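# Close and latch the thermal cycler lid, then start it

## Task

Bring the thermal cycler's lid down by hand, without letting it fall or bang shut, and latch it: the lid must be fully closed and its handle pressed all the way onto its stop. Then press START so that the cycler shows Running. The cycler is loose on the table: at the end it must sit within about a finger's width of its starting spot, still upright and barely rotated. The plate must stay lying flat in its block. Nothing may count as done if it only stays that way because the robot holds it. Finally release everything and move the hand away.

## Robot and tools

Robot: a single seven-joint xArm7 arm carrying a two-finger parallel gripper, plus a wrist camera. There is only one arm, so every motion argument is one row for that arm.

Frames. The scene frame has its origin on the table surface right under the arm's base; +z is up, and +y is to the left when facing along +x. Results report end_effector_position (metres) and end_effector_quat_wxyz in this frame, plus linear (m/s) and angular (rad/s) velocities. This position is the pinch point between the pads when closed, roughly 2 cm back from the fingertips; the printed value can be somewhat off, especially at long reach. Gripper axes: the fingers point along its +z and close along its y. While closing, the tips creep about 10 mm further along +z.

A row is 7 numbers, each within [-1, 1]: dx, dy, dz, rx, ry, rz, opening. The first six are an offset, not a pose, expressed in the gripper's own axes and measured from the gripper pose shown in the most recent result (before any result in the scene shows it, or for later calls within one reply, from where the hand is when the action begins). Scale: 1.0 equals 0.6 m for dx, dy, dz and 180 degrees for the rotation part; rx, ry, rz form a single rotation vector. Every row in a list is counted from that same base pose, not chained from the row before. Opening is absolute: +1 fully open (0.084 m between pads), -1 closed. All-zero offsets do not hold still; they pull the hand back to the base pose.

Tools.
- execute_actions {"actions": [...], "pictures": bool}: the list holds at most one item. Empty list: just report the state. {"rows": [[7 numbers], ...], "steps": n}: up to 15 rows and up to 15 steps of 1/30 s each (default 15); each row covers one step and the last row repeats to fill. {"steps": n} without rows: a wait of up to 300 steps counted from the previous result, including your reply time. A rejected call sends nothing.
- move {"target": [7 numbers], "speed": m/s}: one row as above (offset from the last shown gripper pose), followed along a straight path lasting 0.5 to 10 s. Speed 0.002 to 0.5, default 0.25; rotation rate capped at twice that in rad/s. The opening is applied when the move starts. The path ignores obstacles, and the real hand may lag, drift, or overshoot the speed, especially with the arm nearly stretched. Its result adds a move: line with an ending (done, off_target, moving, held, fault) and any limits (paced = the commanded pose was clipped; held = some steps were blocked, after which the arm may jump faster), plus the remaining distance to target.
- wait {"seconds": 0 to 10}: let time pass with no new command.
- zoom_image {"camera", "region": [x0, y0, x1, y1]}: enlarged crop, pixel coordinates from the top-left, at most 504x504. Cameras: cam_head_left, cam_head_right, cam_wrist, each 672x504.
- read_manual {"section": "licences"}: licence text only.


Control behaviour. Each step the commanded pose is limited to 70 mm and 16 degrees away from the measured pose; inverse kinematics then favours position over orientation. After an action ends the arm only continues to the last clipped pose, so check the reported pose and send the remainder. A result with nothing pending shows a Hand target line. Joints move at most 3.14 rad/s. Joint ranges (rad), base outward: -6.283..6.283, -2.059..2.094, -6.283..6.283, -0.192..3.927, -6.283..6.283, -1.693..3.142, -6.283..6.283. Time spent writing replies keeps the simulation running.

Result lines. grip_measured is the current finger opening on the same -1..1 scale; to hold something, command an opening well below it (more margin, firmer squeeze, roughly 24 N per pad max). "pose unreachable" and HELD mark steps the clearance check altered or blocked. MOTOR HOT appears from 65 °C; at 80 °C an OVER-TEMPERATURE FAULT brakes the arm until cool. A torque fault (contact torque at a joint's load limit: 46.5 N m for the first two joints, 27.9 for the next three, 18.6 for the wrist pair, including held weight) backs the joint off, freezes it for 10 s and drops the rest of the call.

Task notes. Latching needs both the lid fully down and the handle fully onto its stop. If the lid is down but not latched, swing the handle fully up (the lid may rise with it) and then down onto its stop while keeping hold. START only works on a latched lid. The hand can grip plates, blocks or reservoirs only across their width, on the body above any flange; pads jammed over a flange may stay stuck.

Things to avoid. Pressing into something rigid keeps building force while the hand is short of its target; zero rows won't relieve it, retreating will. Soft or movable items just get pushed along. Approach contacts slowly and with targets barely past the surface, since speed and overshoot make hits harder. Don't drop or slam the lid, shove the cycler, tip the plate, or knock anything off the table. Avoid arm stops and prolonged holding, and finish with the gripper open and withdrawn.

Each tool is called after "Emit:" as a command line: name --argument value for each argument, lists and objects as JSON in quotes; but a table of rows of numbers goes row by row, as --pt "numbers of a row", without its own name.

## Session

Emit:
execute_actions --actions '[]'

Scene clock: 0.00 s of 7800.00 s.
end_effector_position=(+0.1994, -0.0771, +0.3338) grip_measured=+1.00 end_effector_quat_wxyz=(-0.093, +0.838, +0.537, -0.027) end_effector_velocity=(-0.000, +0.000, +0.000) end_effector_angular_velocity=(-0.000, +0.001, +0.000)
Joint positions: [ 0.102 -0.866 -0.263  0.612 -0.113  1.603 -1.334  0.084]
Joint velocities: [-0.    -0.     0.001  0.     0.     0.001 -0.    -0.   ]
Motor temperatures (°C, as the motors report them): [37 38 38 35 40 46 40]
Hand target: +0.199, -0.077, +0.334; -0.093, +0.838, +0.537, -0.027

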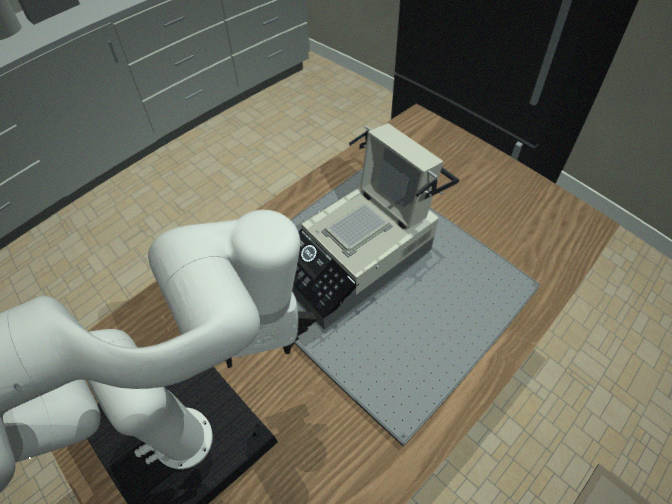

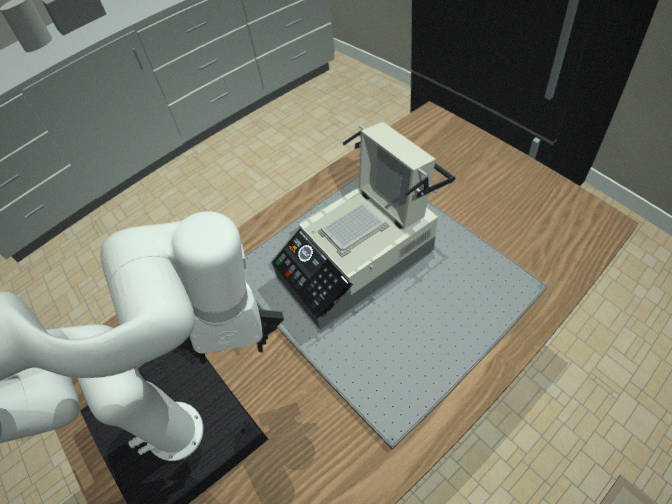

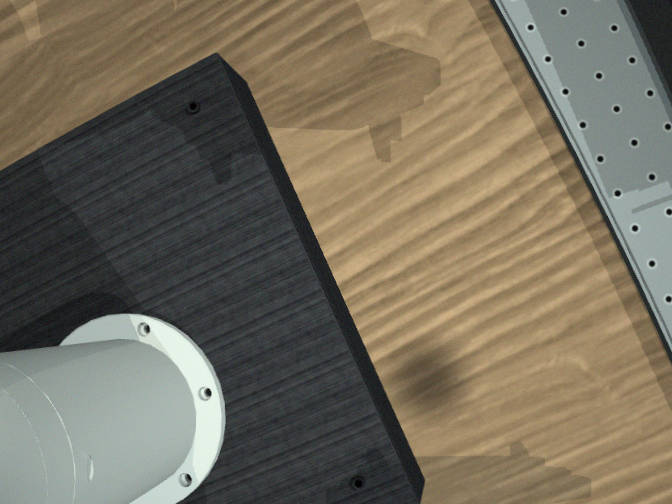

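Emit:
move --target '[0.547,0.275,-0.167,-0.055,-0.03,-0.137,1]'

Emit:
zoom_image --camera "cam_head_left" --region '[260,100,480,340]'

Emit:
zoom_image --camera "cam_head_right" --region '[260,100,480,340]'

Scene clock: 5.83 s of 7800.00 s.
end_effector_position=(+0.5002, +0.1404, +0.4177) grip_measured=+1.00 end_effector_quat_wxyz=(-0.000, +0.707, +0.708, +0.000) end_effector_velocity=(+0.001, +0.002, -0.001) end_effector_angular_velocity=(-0.001, +0.004, +0.004)
Joint positions: [ 0.406  0.114  0.036  1.638 -0.024  1.504 -1.27   0.084]
Joint velocities: [ 0.002  0.011  0.002  0.012 -0.     0.006 -0.    -0.   ]
Motor temperatures (°C, as the motors report them): [37 38 38 35 40 46 40]
Hand target: +0.500, +0.141, +0.418; -0.000, +0.706, +0.708, +0.000
Off the commanded pose: 0.002 m, 0 deg.
After step 90, 0.73 s passed at rest.
move: done

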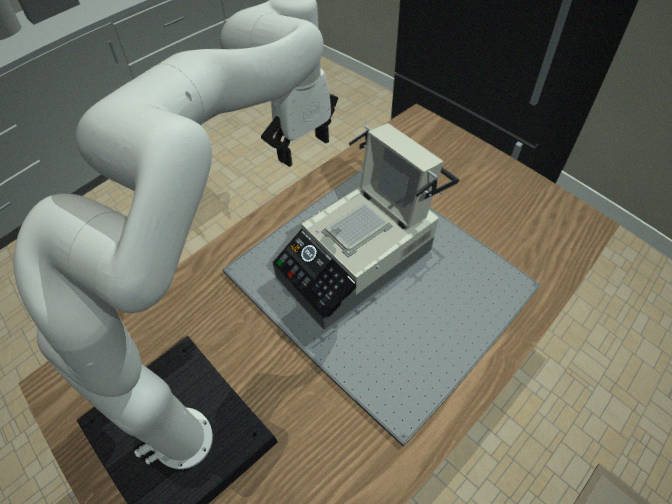

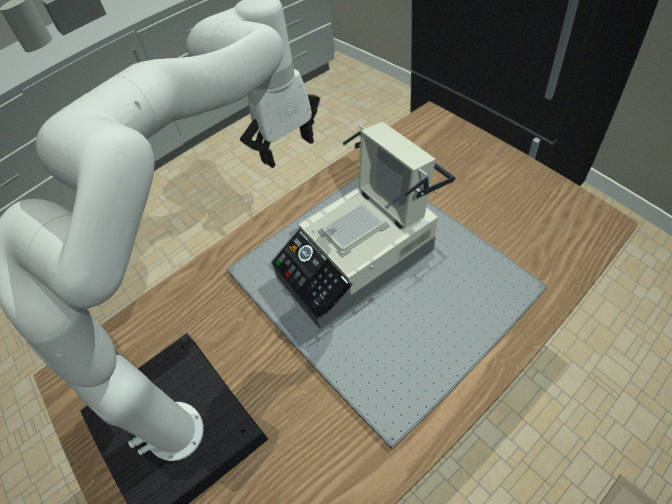

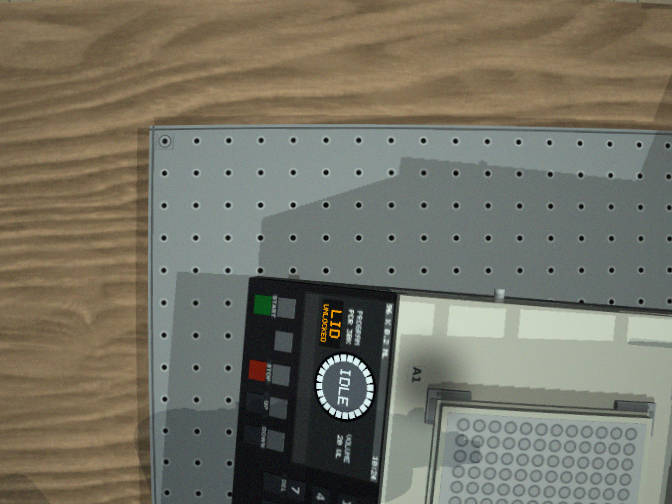

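Region (260, 100, 480, 340) of cam_head_left's 672x504 image, scaled by 2.100, with more detail than that image has; it fills the left 462 columns of this view, and the rest is white.

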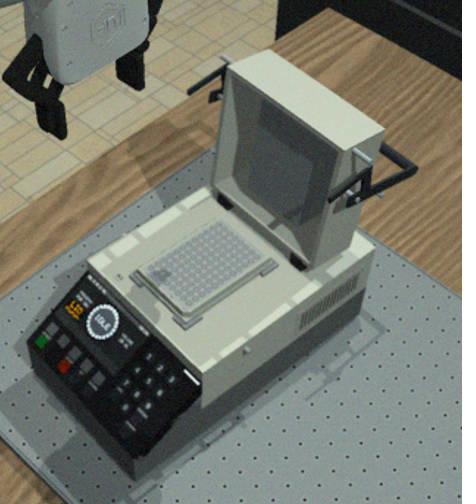

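Region (260, 100, 480, 340) of cam_head_right's 672x504 image, scaled by 2.100, with more detail than that image has; it fills the left 462 columns of this view, and the rest is white.

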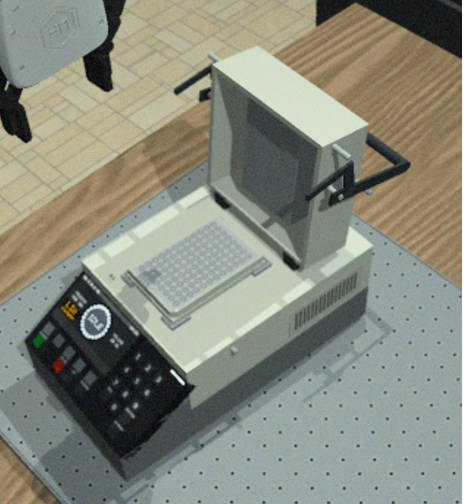

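Emit:
move --target '[-0.36,0.27,0.0,-0.139,0.007,0.033,0.2]'

Scene clock: 11.63 s of 7800.00 s.
end_effector_position=(+0.6620, -0.0762, +0.4185) grip_measured=+0.19 end_effector_quat_wxyz=(+0.146, +0.725, +0.653, +0.161) end_effector_velocity=(+0.001, -0.002, -0.001) end_effector_angular_velocity=(-0.000, +0.000, -0.002)
Joint positions: [ 0.145  0.263 -0.147  1.685  0.099  0.963 -1.638  0.052]
Joint velocities: [-0.002  0.004 -0.001  0.001  0.002 -0.002 -0.002  0.   ]
Motor temperatures (°C, as the motors report them): [37 38 38 36 40 46 40]
Hand target: +0.662, -0.076, +0.418; +0.146, +0.725, +0.653, +0.161
Off the commanded pose: 0.001 m, 0 deg.
After step 90, 1.10 s passed at rest.
move: done

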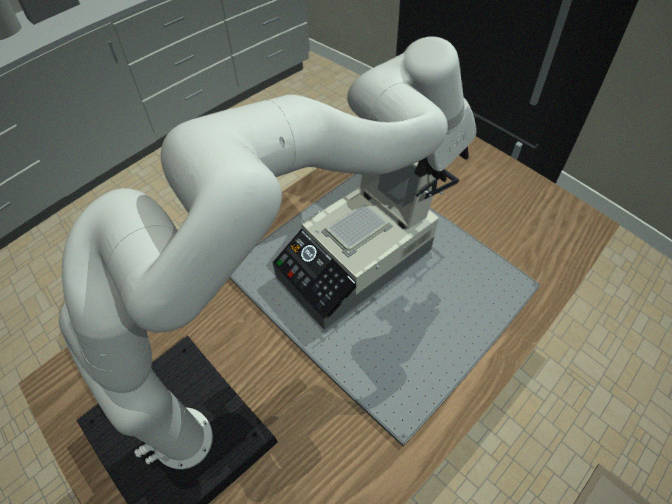

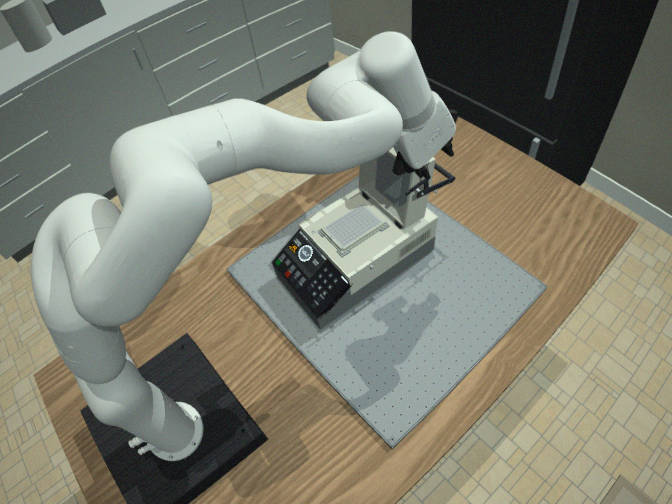

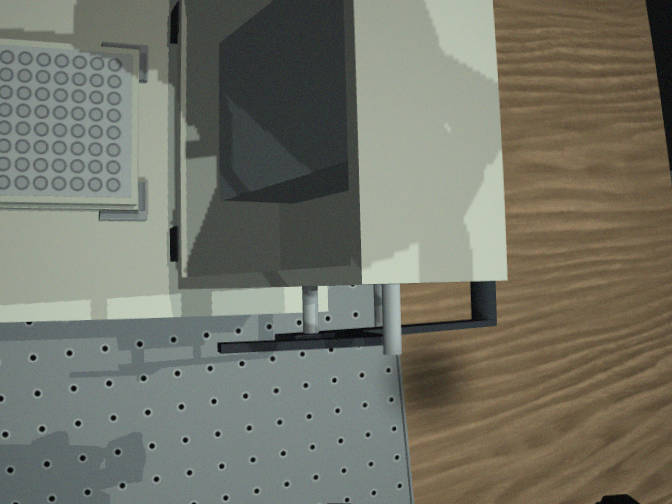

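Emit:
move --target '[0.05,0,0,0,0,0,0.2]' --speed 0.1

Scene clock: 13.97 s of 7800.00 s.
end_effector_position=(+0.6649, -0.0470, +0.4197) grip_measured=+0.19 end_effector_quat_wxyz=(+0.146, +0.725, +0.653, +0.161) end_effector_velocity=(+0.000, -0.001, +0.001) end_effector_angular_velocity=(-0.000, -0.002, -0.006)
Joint positions: [ 0.187  0.263 -0.135  1.687  0.067  0.963 -1.572  0.052]
Joint velocities: [ 0.001 -0.001 -0.002  0.001 -0.003 -0.001  0.007  0.   ]
Motor temperatures (°C, as the motors report them): [37 39 38 36 40 46 40]
Hand target: +0.665, -0.046, +0.420; +0.146, +0.725, +0.653, +0.161
Off the commanded pose: 0.001 m, 0 deg.
move: done

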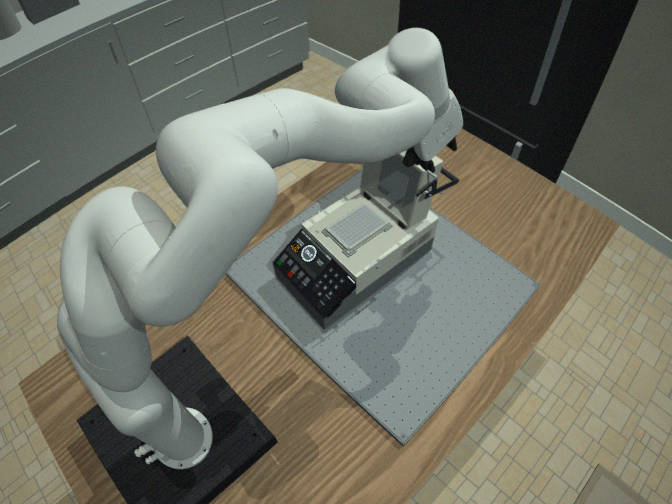

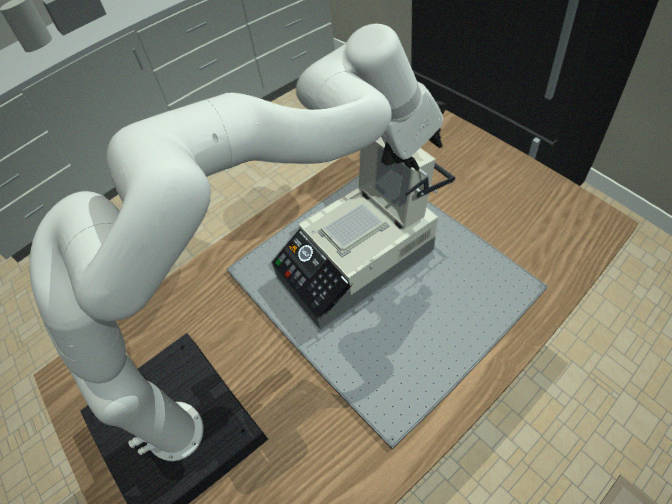

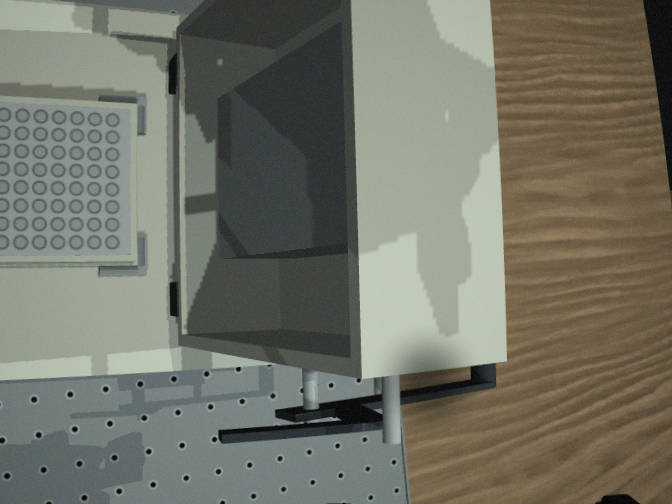

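Emit:
move --target '[-0.002,-0.022,0.11,0,0,0,0.0]' --speed 0.08

Scene clock: 18.70 s of 7800.00 s.
end_effector_position=(+0.6808, -0.0472, +0.3551) grip_measured=-0.01 end_effector_quat_wxyz=(+0.147, +0.725, +0.653, +0.161) end_effector_velocity=(+0.000, -0.001, -0.001) end_effector_angular_velocity=(-0.001, -0.001, -0.001)
Joint positions: [ 0.184  0.33  -0.131  1.595  0.082  0.804 -1.584  0.044]
Joint velocities: [-0.     0.002 -0.001 -0.002  0.    -0.005 -0.001 -0.   ]
Motor temperatures (°C, as the motors report them): [37 39 38 37 40 46 40]
Hand target: +0.681, -0.047, +0.354; +0.146, +0.725, +0.653, +0.161
Off the commanded pose: 0.001 m, 0 deg.
After step 90, 0.53 s passed at rest.
move: done

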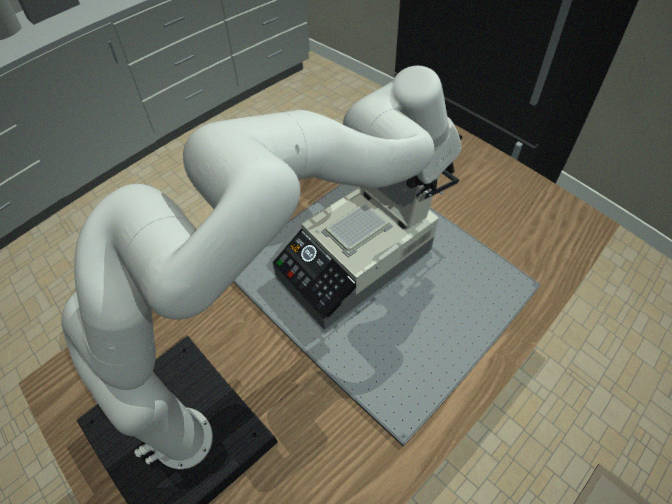

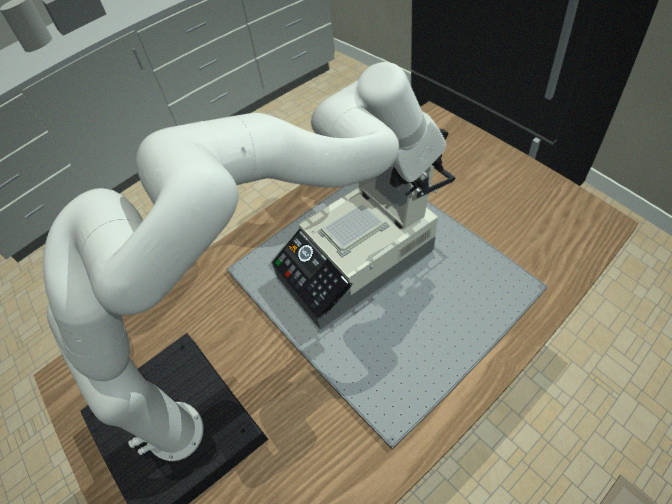

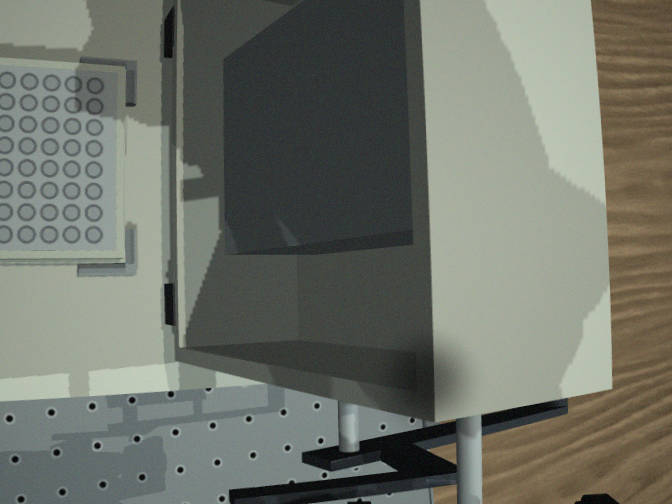

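Emit:
move --target '[-0.008,0,0.055,0,0,0,0.0]' --speed 0.03

Scene clock: 21.10 s of 7800.00 s.
end_effector_position=(+0.6942, -0.0523, +0.3249) grip_measured=-0.01 end_effector_quat_wxyz=(+0.147, +0.725, +0.653, +0.161) end_effector_velocity=(+0.001, -0.000, +0.001) end_effector_angular_velocity=(+0.000, -0.004, -0.000)
Joint positions: [ 0.171  0.395 -0.127  1.604  0.099  0.749 -1.602  0.044]
Joint velocities: [-0.001  0.001  0.     0.002  0.001 -0.003 -0.001  0.   ]
Motor temperatures (°C, as the motors report them): [37 39 38 37 40 46 40]
Hand target: +0.694, -0.052, +0.325; +0.147, +0.725, +0.653, +0.161
Off the commanded pose: 0.000 m, 0 deg.
move: done

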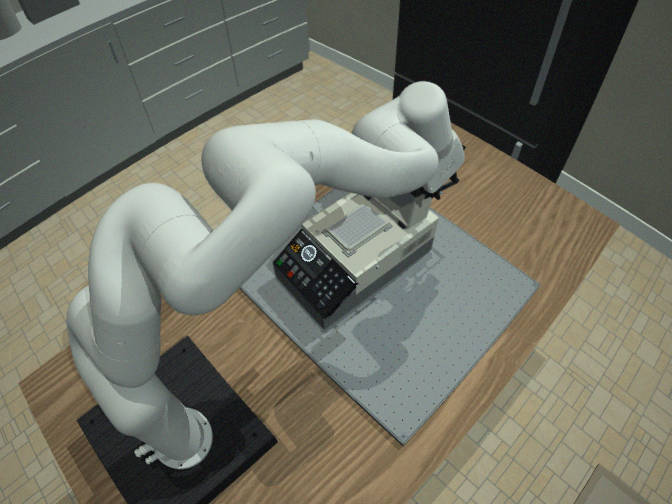

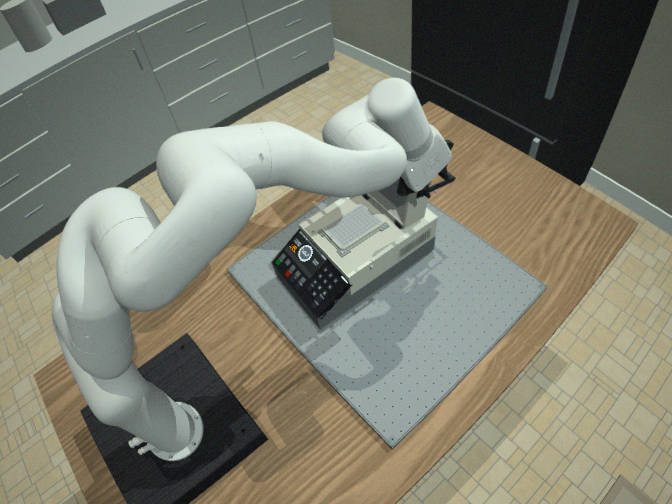

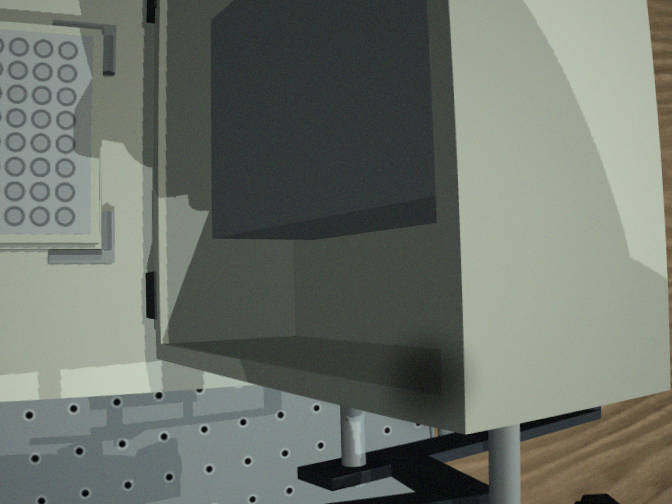

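Emit:
move --target '[0,0,0.005,0,0,0,-0.7]' --speed 0.02

Emit:
move --target '[0,0,0,0,0,0,-1]'

Scene clock: 23.00 s of 7800.00 s.
end_effector_position=(+0.6956, -0.0523, +0.3226) grip_measured=-0.72 end_effector_quat_wxyz=(+0.147, +0.725, +0.653, +0.161) end_effector_velocity=(-0.000, +0.001, -0.001) end_effector_angular_velocity=(+0.001, +0.001, +0.001)
Joint positions: [ 0.171  0.401 -0.126  1.606  0.1    0.744 -1.602  0.012]
Joint velocities: [ 0.     0.     0.001 -0.001  0.001  0.    -0.    -0.   ]
Motor temperatures (°C, as the motors report them): [37 39 38 37 40 46 40]
Hand target: +0.695, -0.052, +0.322; +0.147, +0.725, +0.653, +0.161
Off the commanded pose: 0.000 m, 0 deg.
move: done

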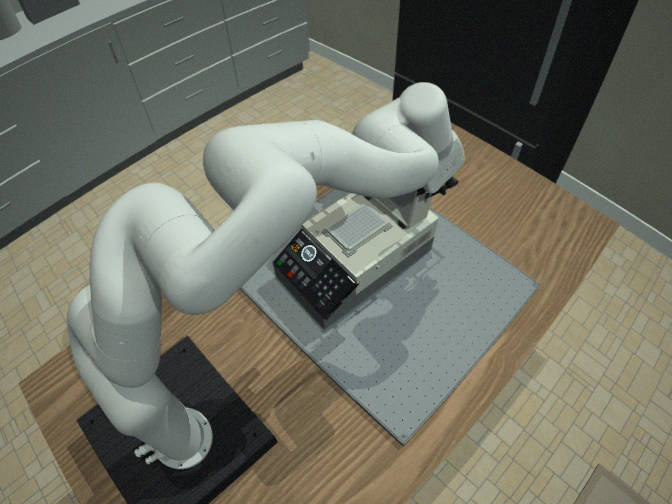

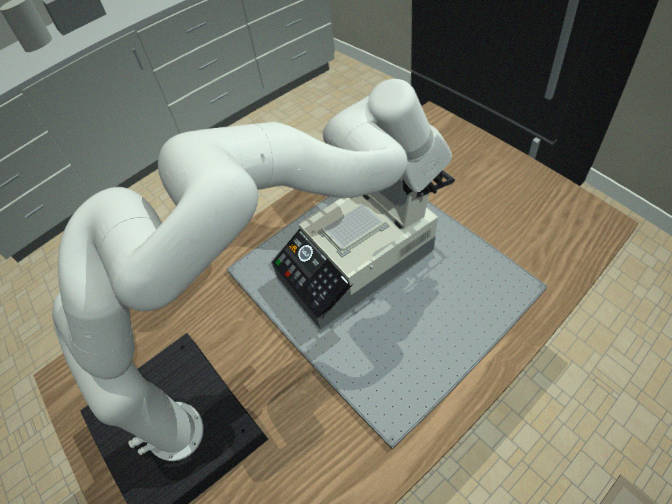

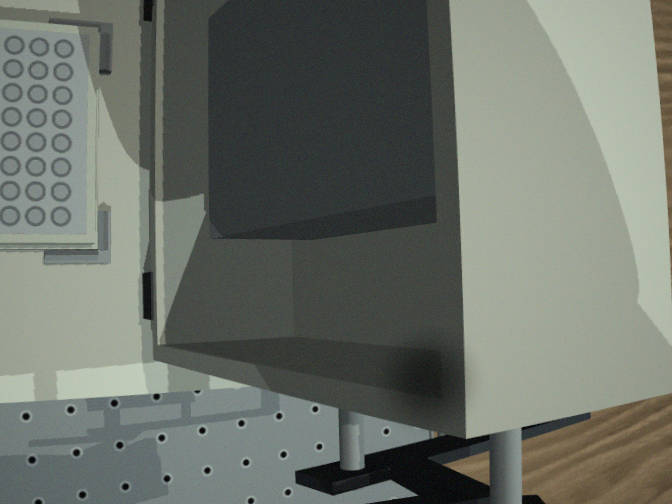

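Scene clock: 23.50 s of 7800.00 s.
end_effector_position=(+0.6954, -0.0526, +0.3221) grip_measured=-1.00 end_effector_quat_wxyz=(+0.147, +0.726, +0.653, +0.161) end_effector_velocity=(+0.000, +0.001, +0.001) end_effector_angular_velocity=(+0.001, -0.001, +0.000)
Joint positions: [ 0.171  0.402 -0.127  1.606  0.1    0.744 -1.602  0.   ]
Joint velocities: [ 0.001  0.    -0.     0.001  0.001 -0.    -0.     0.   ]
Motor temperatures (°C, as the motors report them): [37 39 38 37 40 46 40]
Hand target: +0.696, -0.052, +0.323; +0.147, +0.725, +0.653, +0.161
Off the commanded pose: 0.001 m, 0 deg.
move: done

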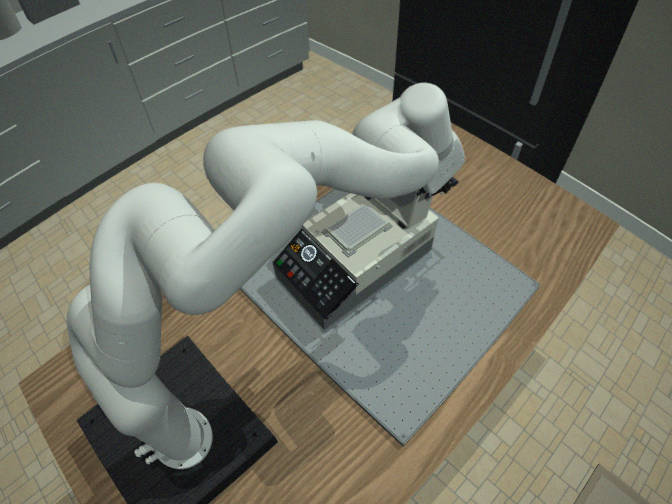

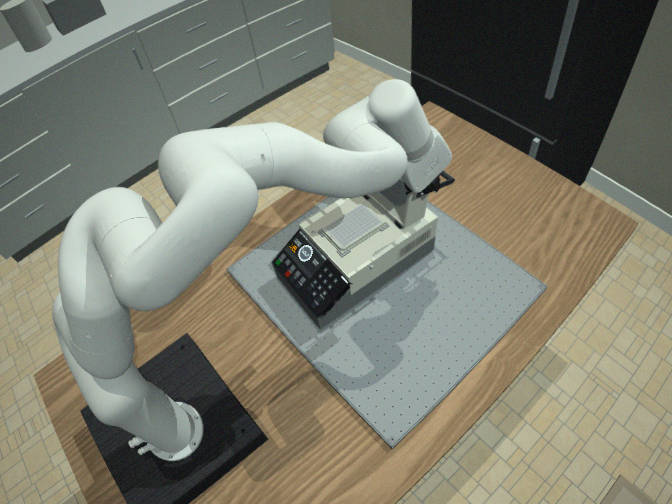

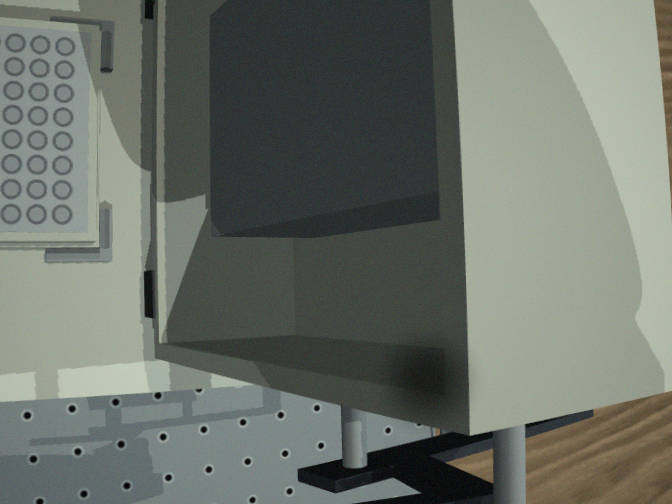

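Emit:
move --target '[0,0.003,0,0,0,0,-0.3]'

Emit:
move --target '[0.02,0,0.005,0,0,0,-0.3]' --speed 0.02

Emit:
move --target '[0,0,0,0,0,0,-0.8]'

Emit:
move --target '[0,0,0,0,0,0,-1]'

Scene clock: 25.87 s of 7800.00 s.
end_effector_position=(+0.6969, -0.0523, +0.3226) grip_measured=-0.32 end_effector_quat_wxyz=(+0.146, +0.725, +0.653, +0.161) end_effector_velocity=(+0.000, -0.000, -0.000) end_effector_angular_velocity=(-0.000, +0.001, -0.000)
Joint positions: [ 0.17   0.407 -0.126  1.615  0.101  0.749 -1.602  0.03 ]
Joint velocities: [-0.001  0.002  0.     0.002 -0.     0.001  0.     0.   ]
Motor temperatures (°C, as the motors report them): [37 39 38 37 40 46 40]
Hand target: +0.697, -0.053, +0.323; +0.147, +0.726, +0.653, +0.161
Off the commanded pose: 0.001 m, 0 deg.
move: done

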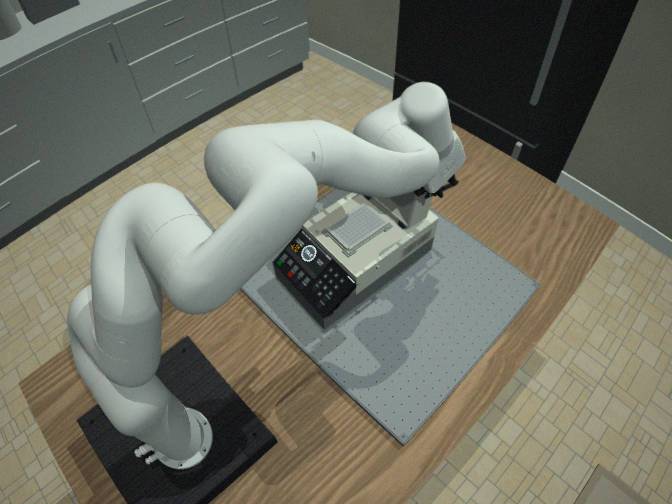

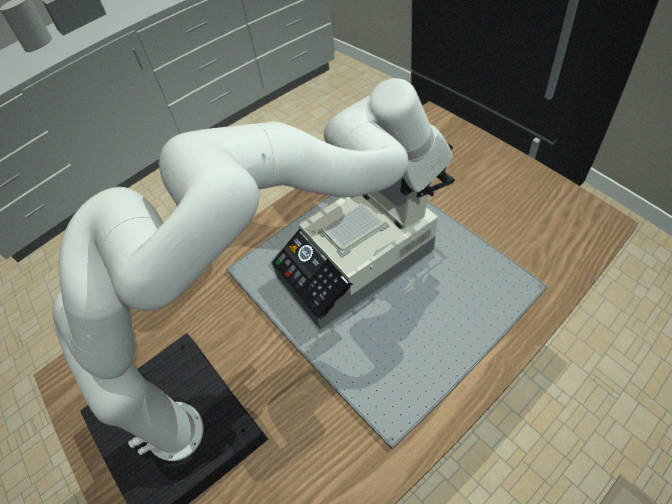

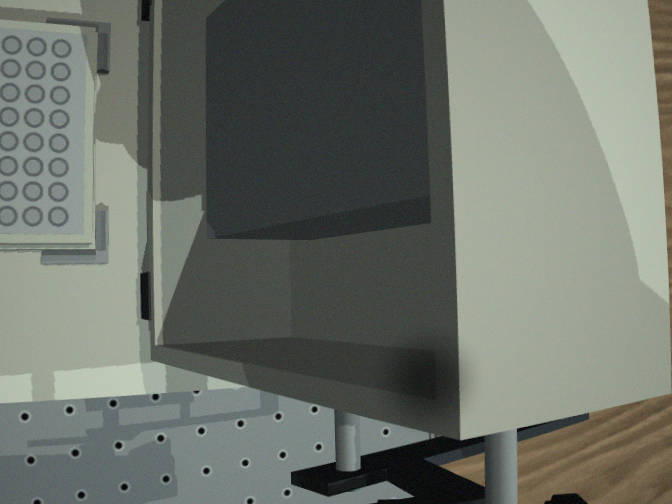

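Scene clock: 26.87 s of 7800.00 s.
end_effector_position=(+0.6994, -0.0406, +0.3204) grip_measured=-0.32 end_effector_quat_wxyz=(+0.146, +0.726, +0.653, +0.161) end_effector_velocity=(-0.001, -0.004, -0.002) end_effector_angular_velocity=(-0.002, +0.005, -0.006)
Joint positions: [ 0.191  0.415 -0.128  1.62   0.091  0.745 -1.577  0.03 ]
Joint velocities: [-0.002  0.002 -0.004 -0.001 -0.001  0.001  0.001 -0.   ]
Motor temperatures (°C, as the motors report them): [37 39 38 37 40 46 40]
Hand target: +0.699, -0.040, +0.320; +0.146, +0.725, +0.653, +0.161
Off the commanded pose: 0.000 m, 0 deg.
move: done

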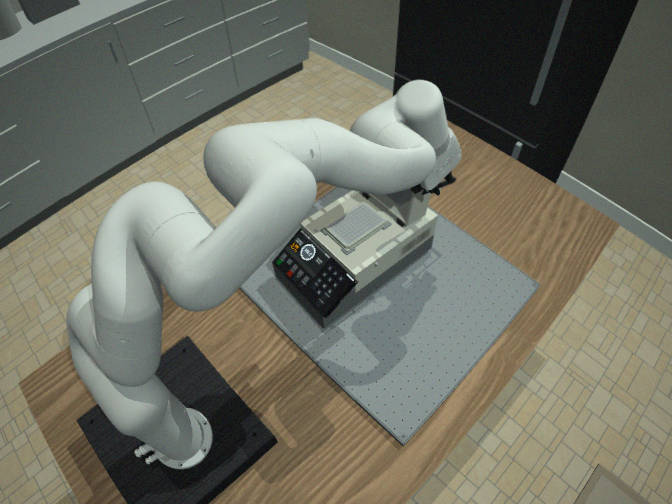

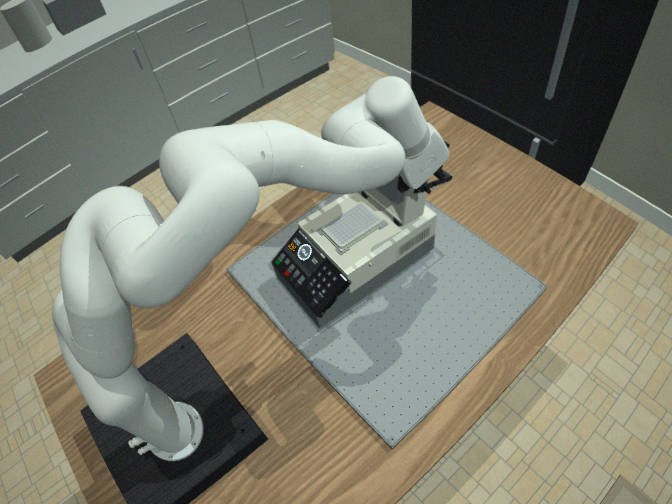

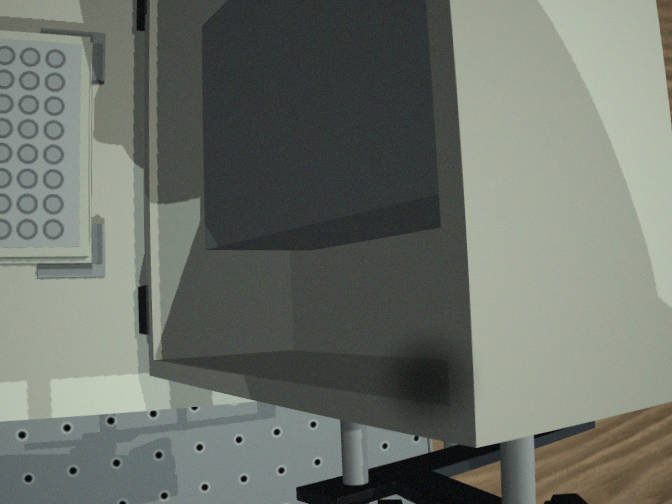

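Scene clock: 27.43 s of 7800.00 s.
end_effector_position=(+0.6992, -0.0394, +0.3192) grip_measured=-0.82 end_effector_quat_wxyz=(+0.145, +0.725, +0.653, +0.161) end_effector_velocity=(+0.001, -0.004, +0.003) end_effector_angular_velocity=(-0.003, -0.008, -0.005)
Joint positions: [ 0.191  0.416 -0.126  1.619  0.091  0.745 -1.577  0.008]
Joint velocities: [-0.003 -0.001 -0.002  0.003 -0.002 -0.003  0.001 -0.   ]
Motor temperatures (°C, as the motors report them): [37 39 38 37 40 46 40]
Hand target: +0.699, -0.041, +0.320; +0.146, +0.726, +0.653, +0.161
Off the commanded pose: 0.002 m, 0 deg.
move: done

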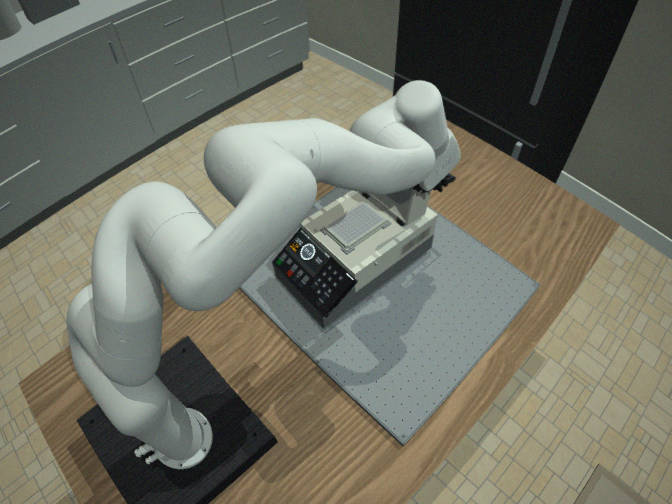

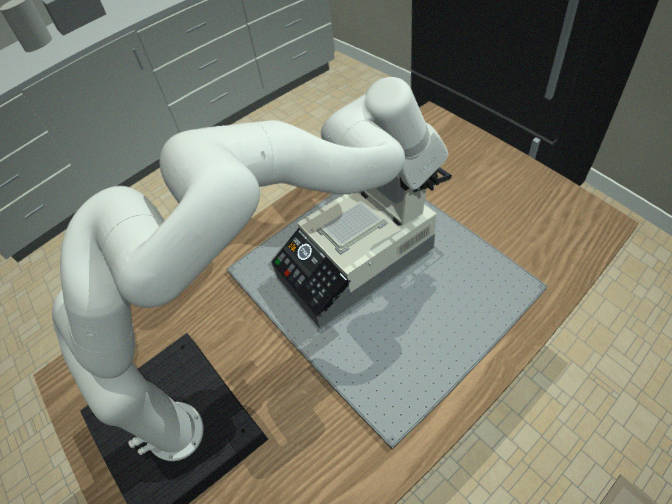

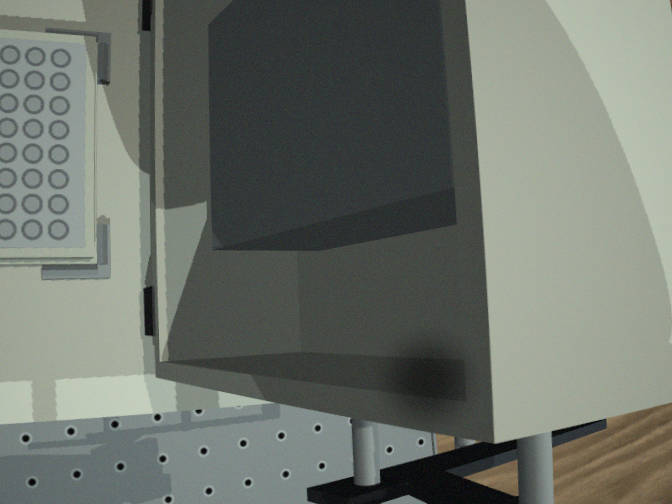

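Scene clock: 27.93 s of 7800.00 s.
end_effector_position=(+0.6993, -0.0395, +0.3195) grip_measured=-1.00 end_effector_quat_wxyz=(+0.146, +0.725, +0.653, +0.161) end_effector_velocity=(-0.000, +0.000, -0.000) end_effector_angular_velocity=(+0.001, +0.002, +0.000)
Joint positions: [ 0.191  0.416 -0.127  1.619  0.091  0.745 -1.577  0.   ]
Joint velocities: [-0.     0.     0.    -0.     0.     0.001 -0.     0.   ]
Motor temperatures (°C, as the motors report them): [37 39 38 37 40 46 40]
Hand target: +0.699, -0.039, +0.319; +0.145, +0.725, +0.653, +0.161
Off the commanded pose: 0.000 m, 0 deg.
move: done

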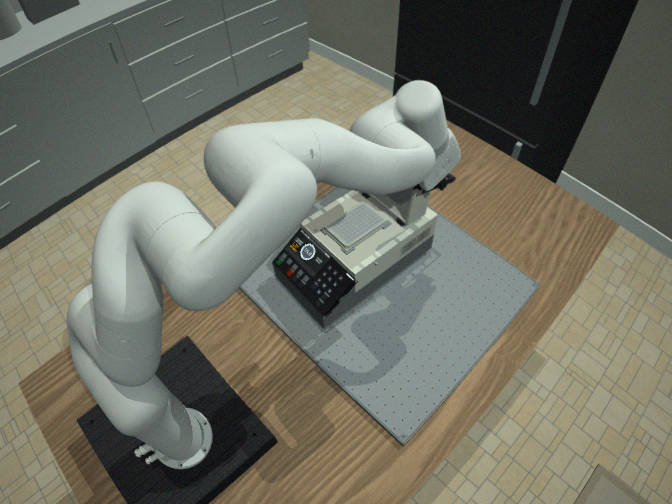

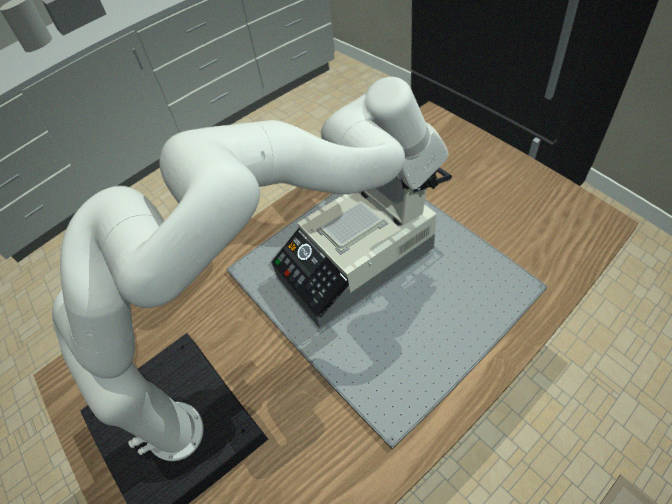

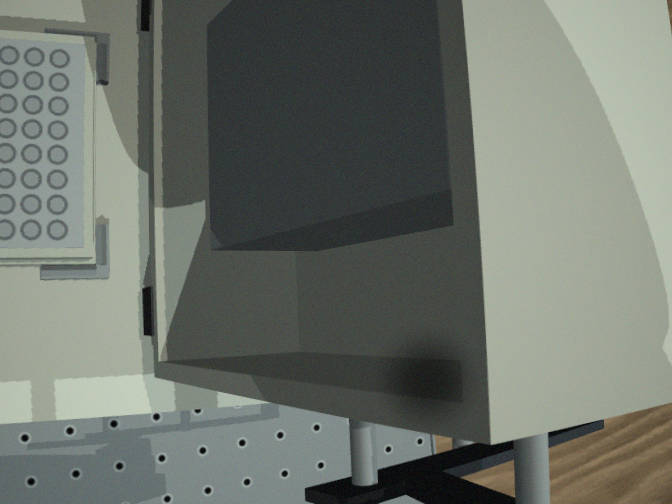

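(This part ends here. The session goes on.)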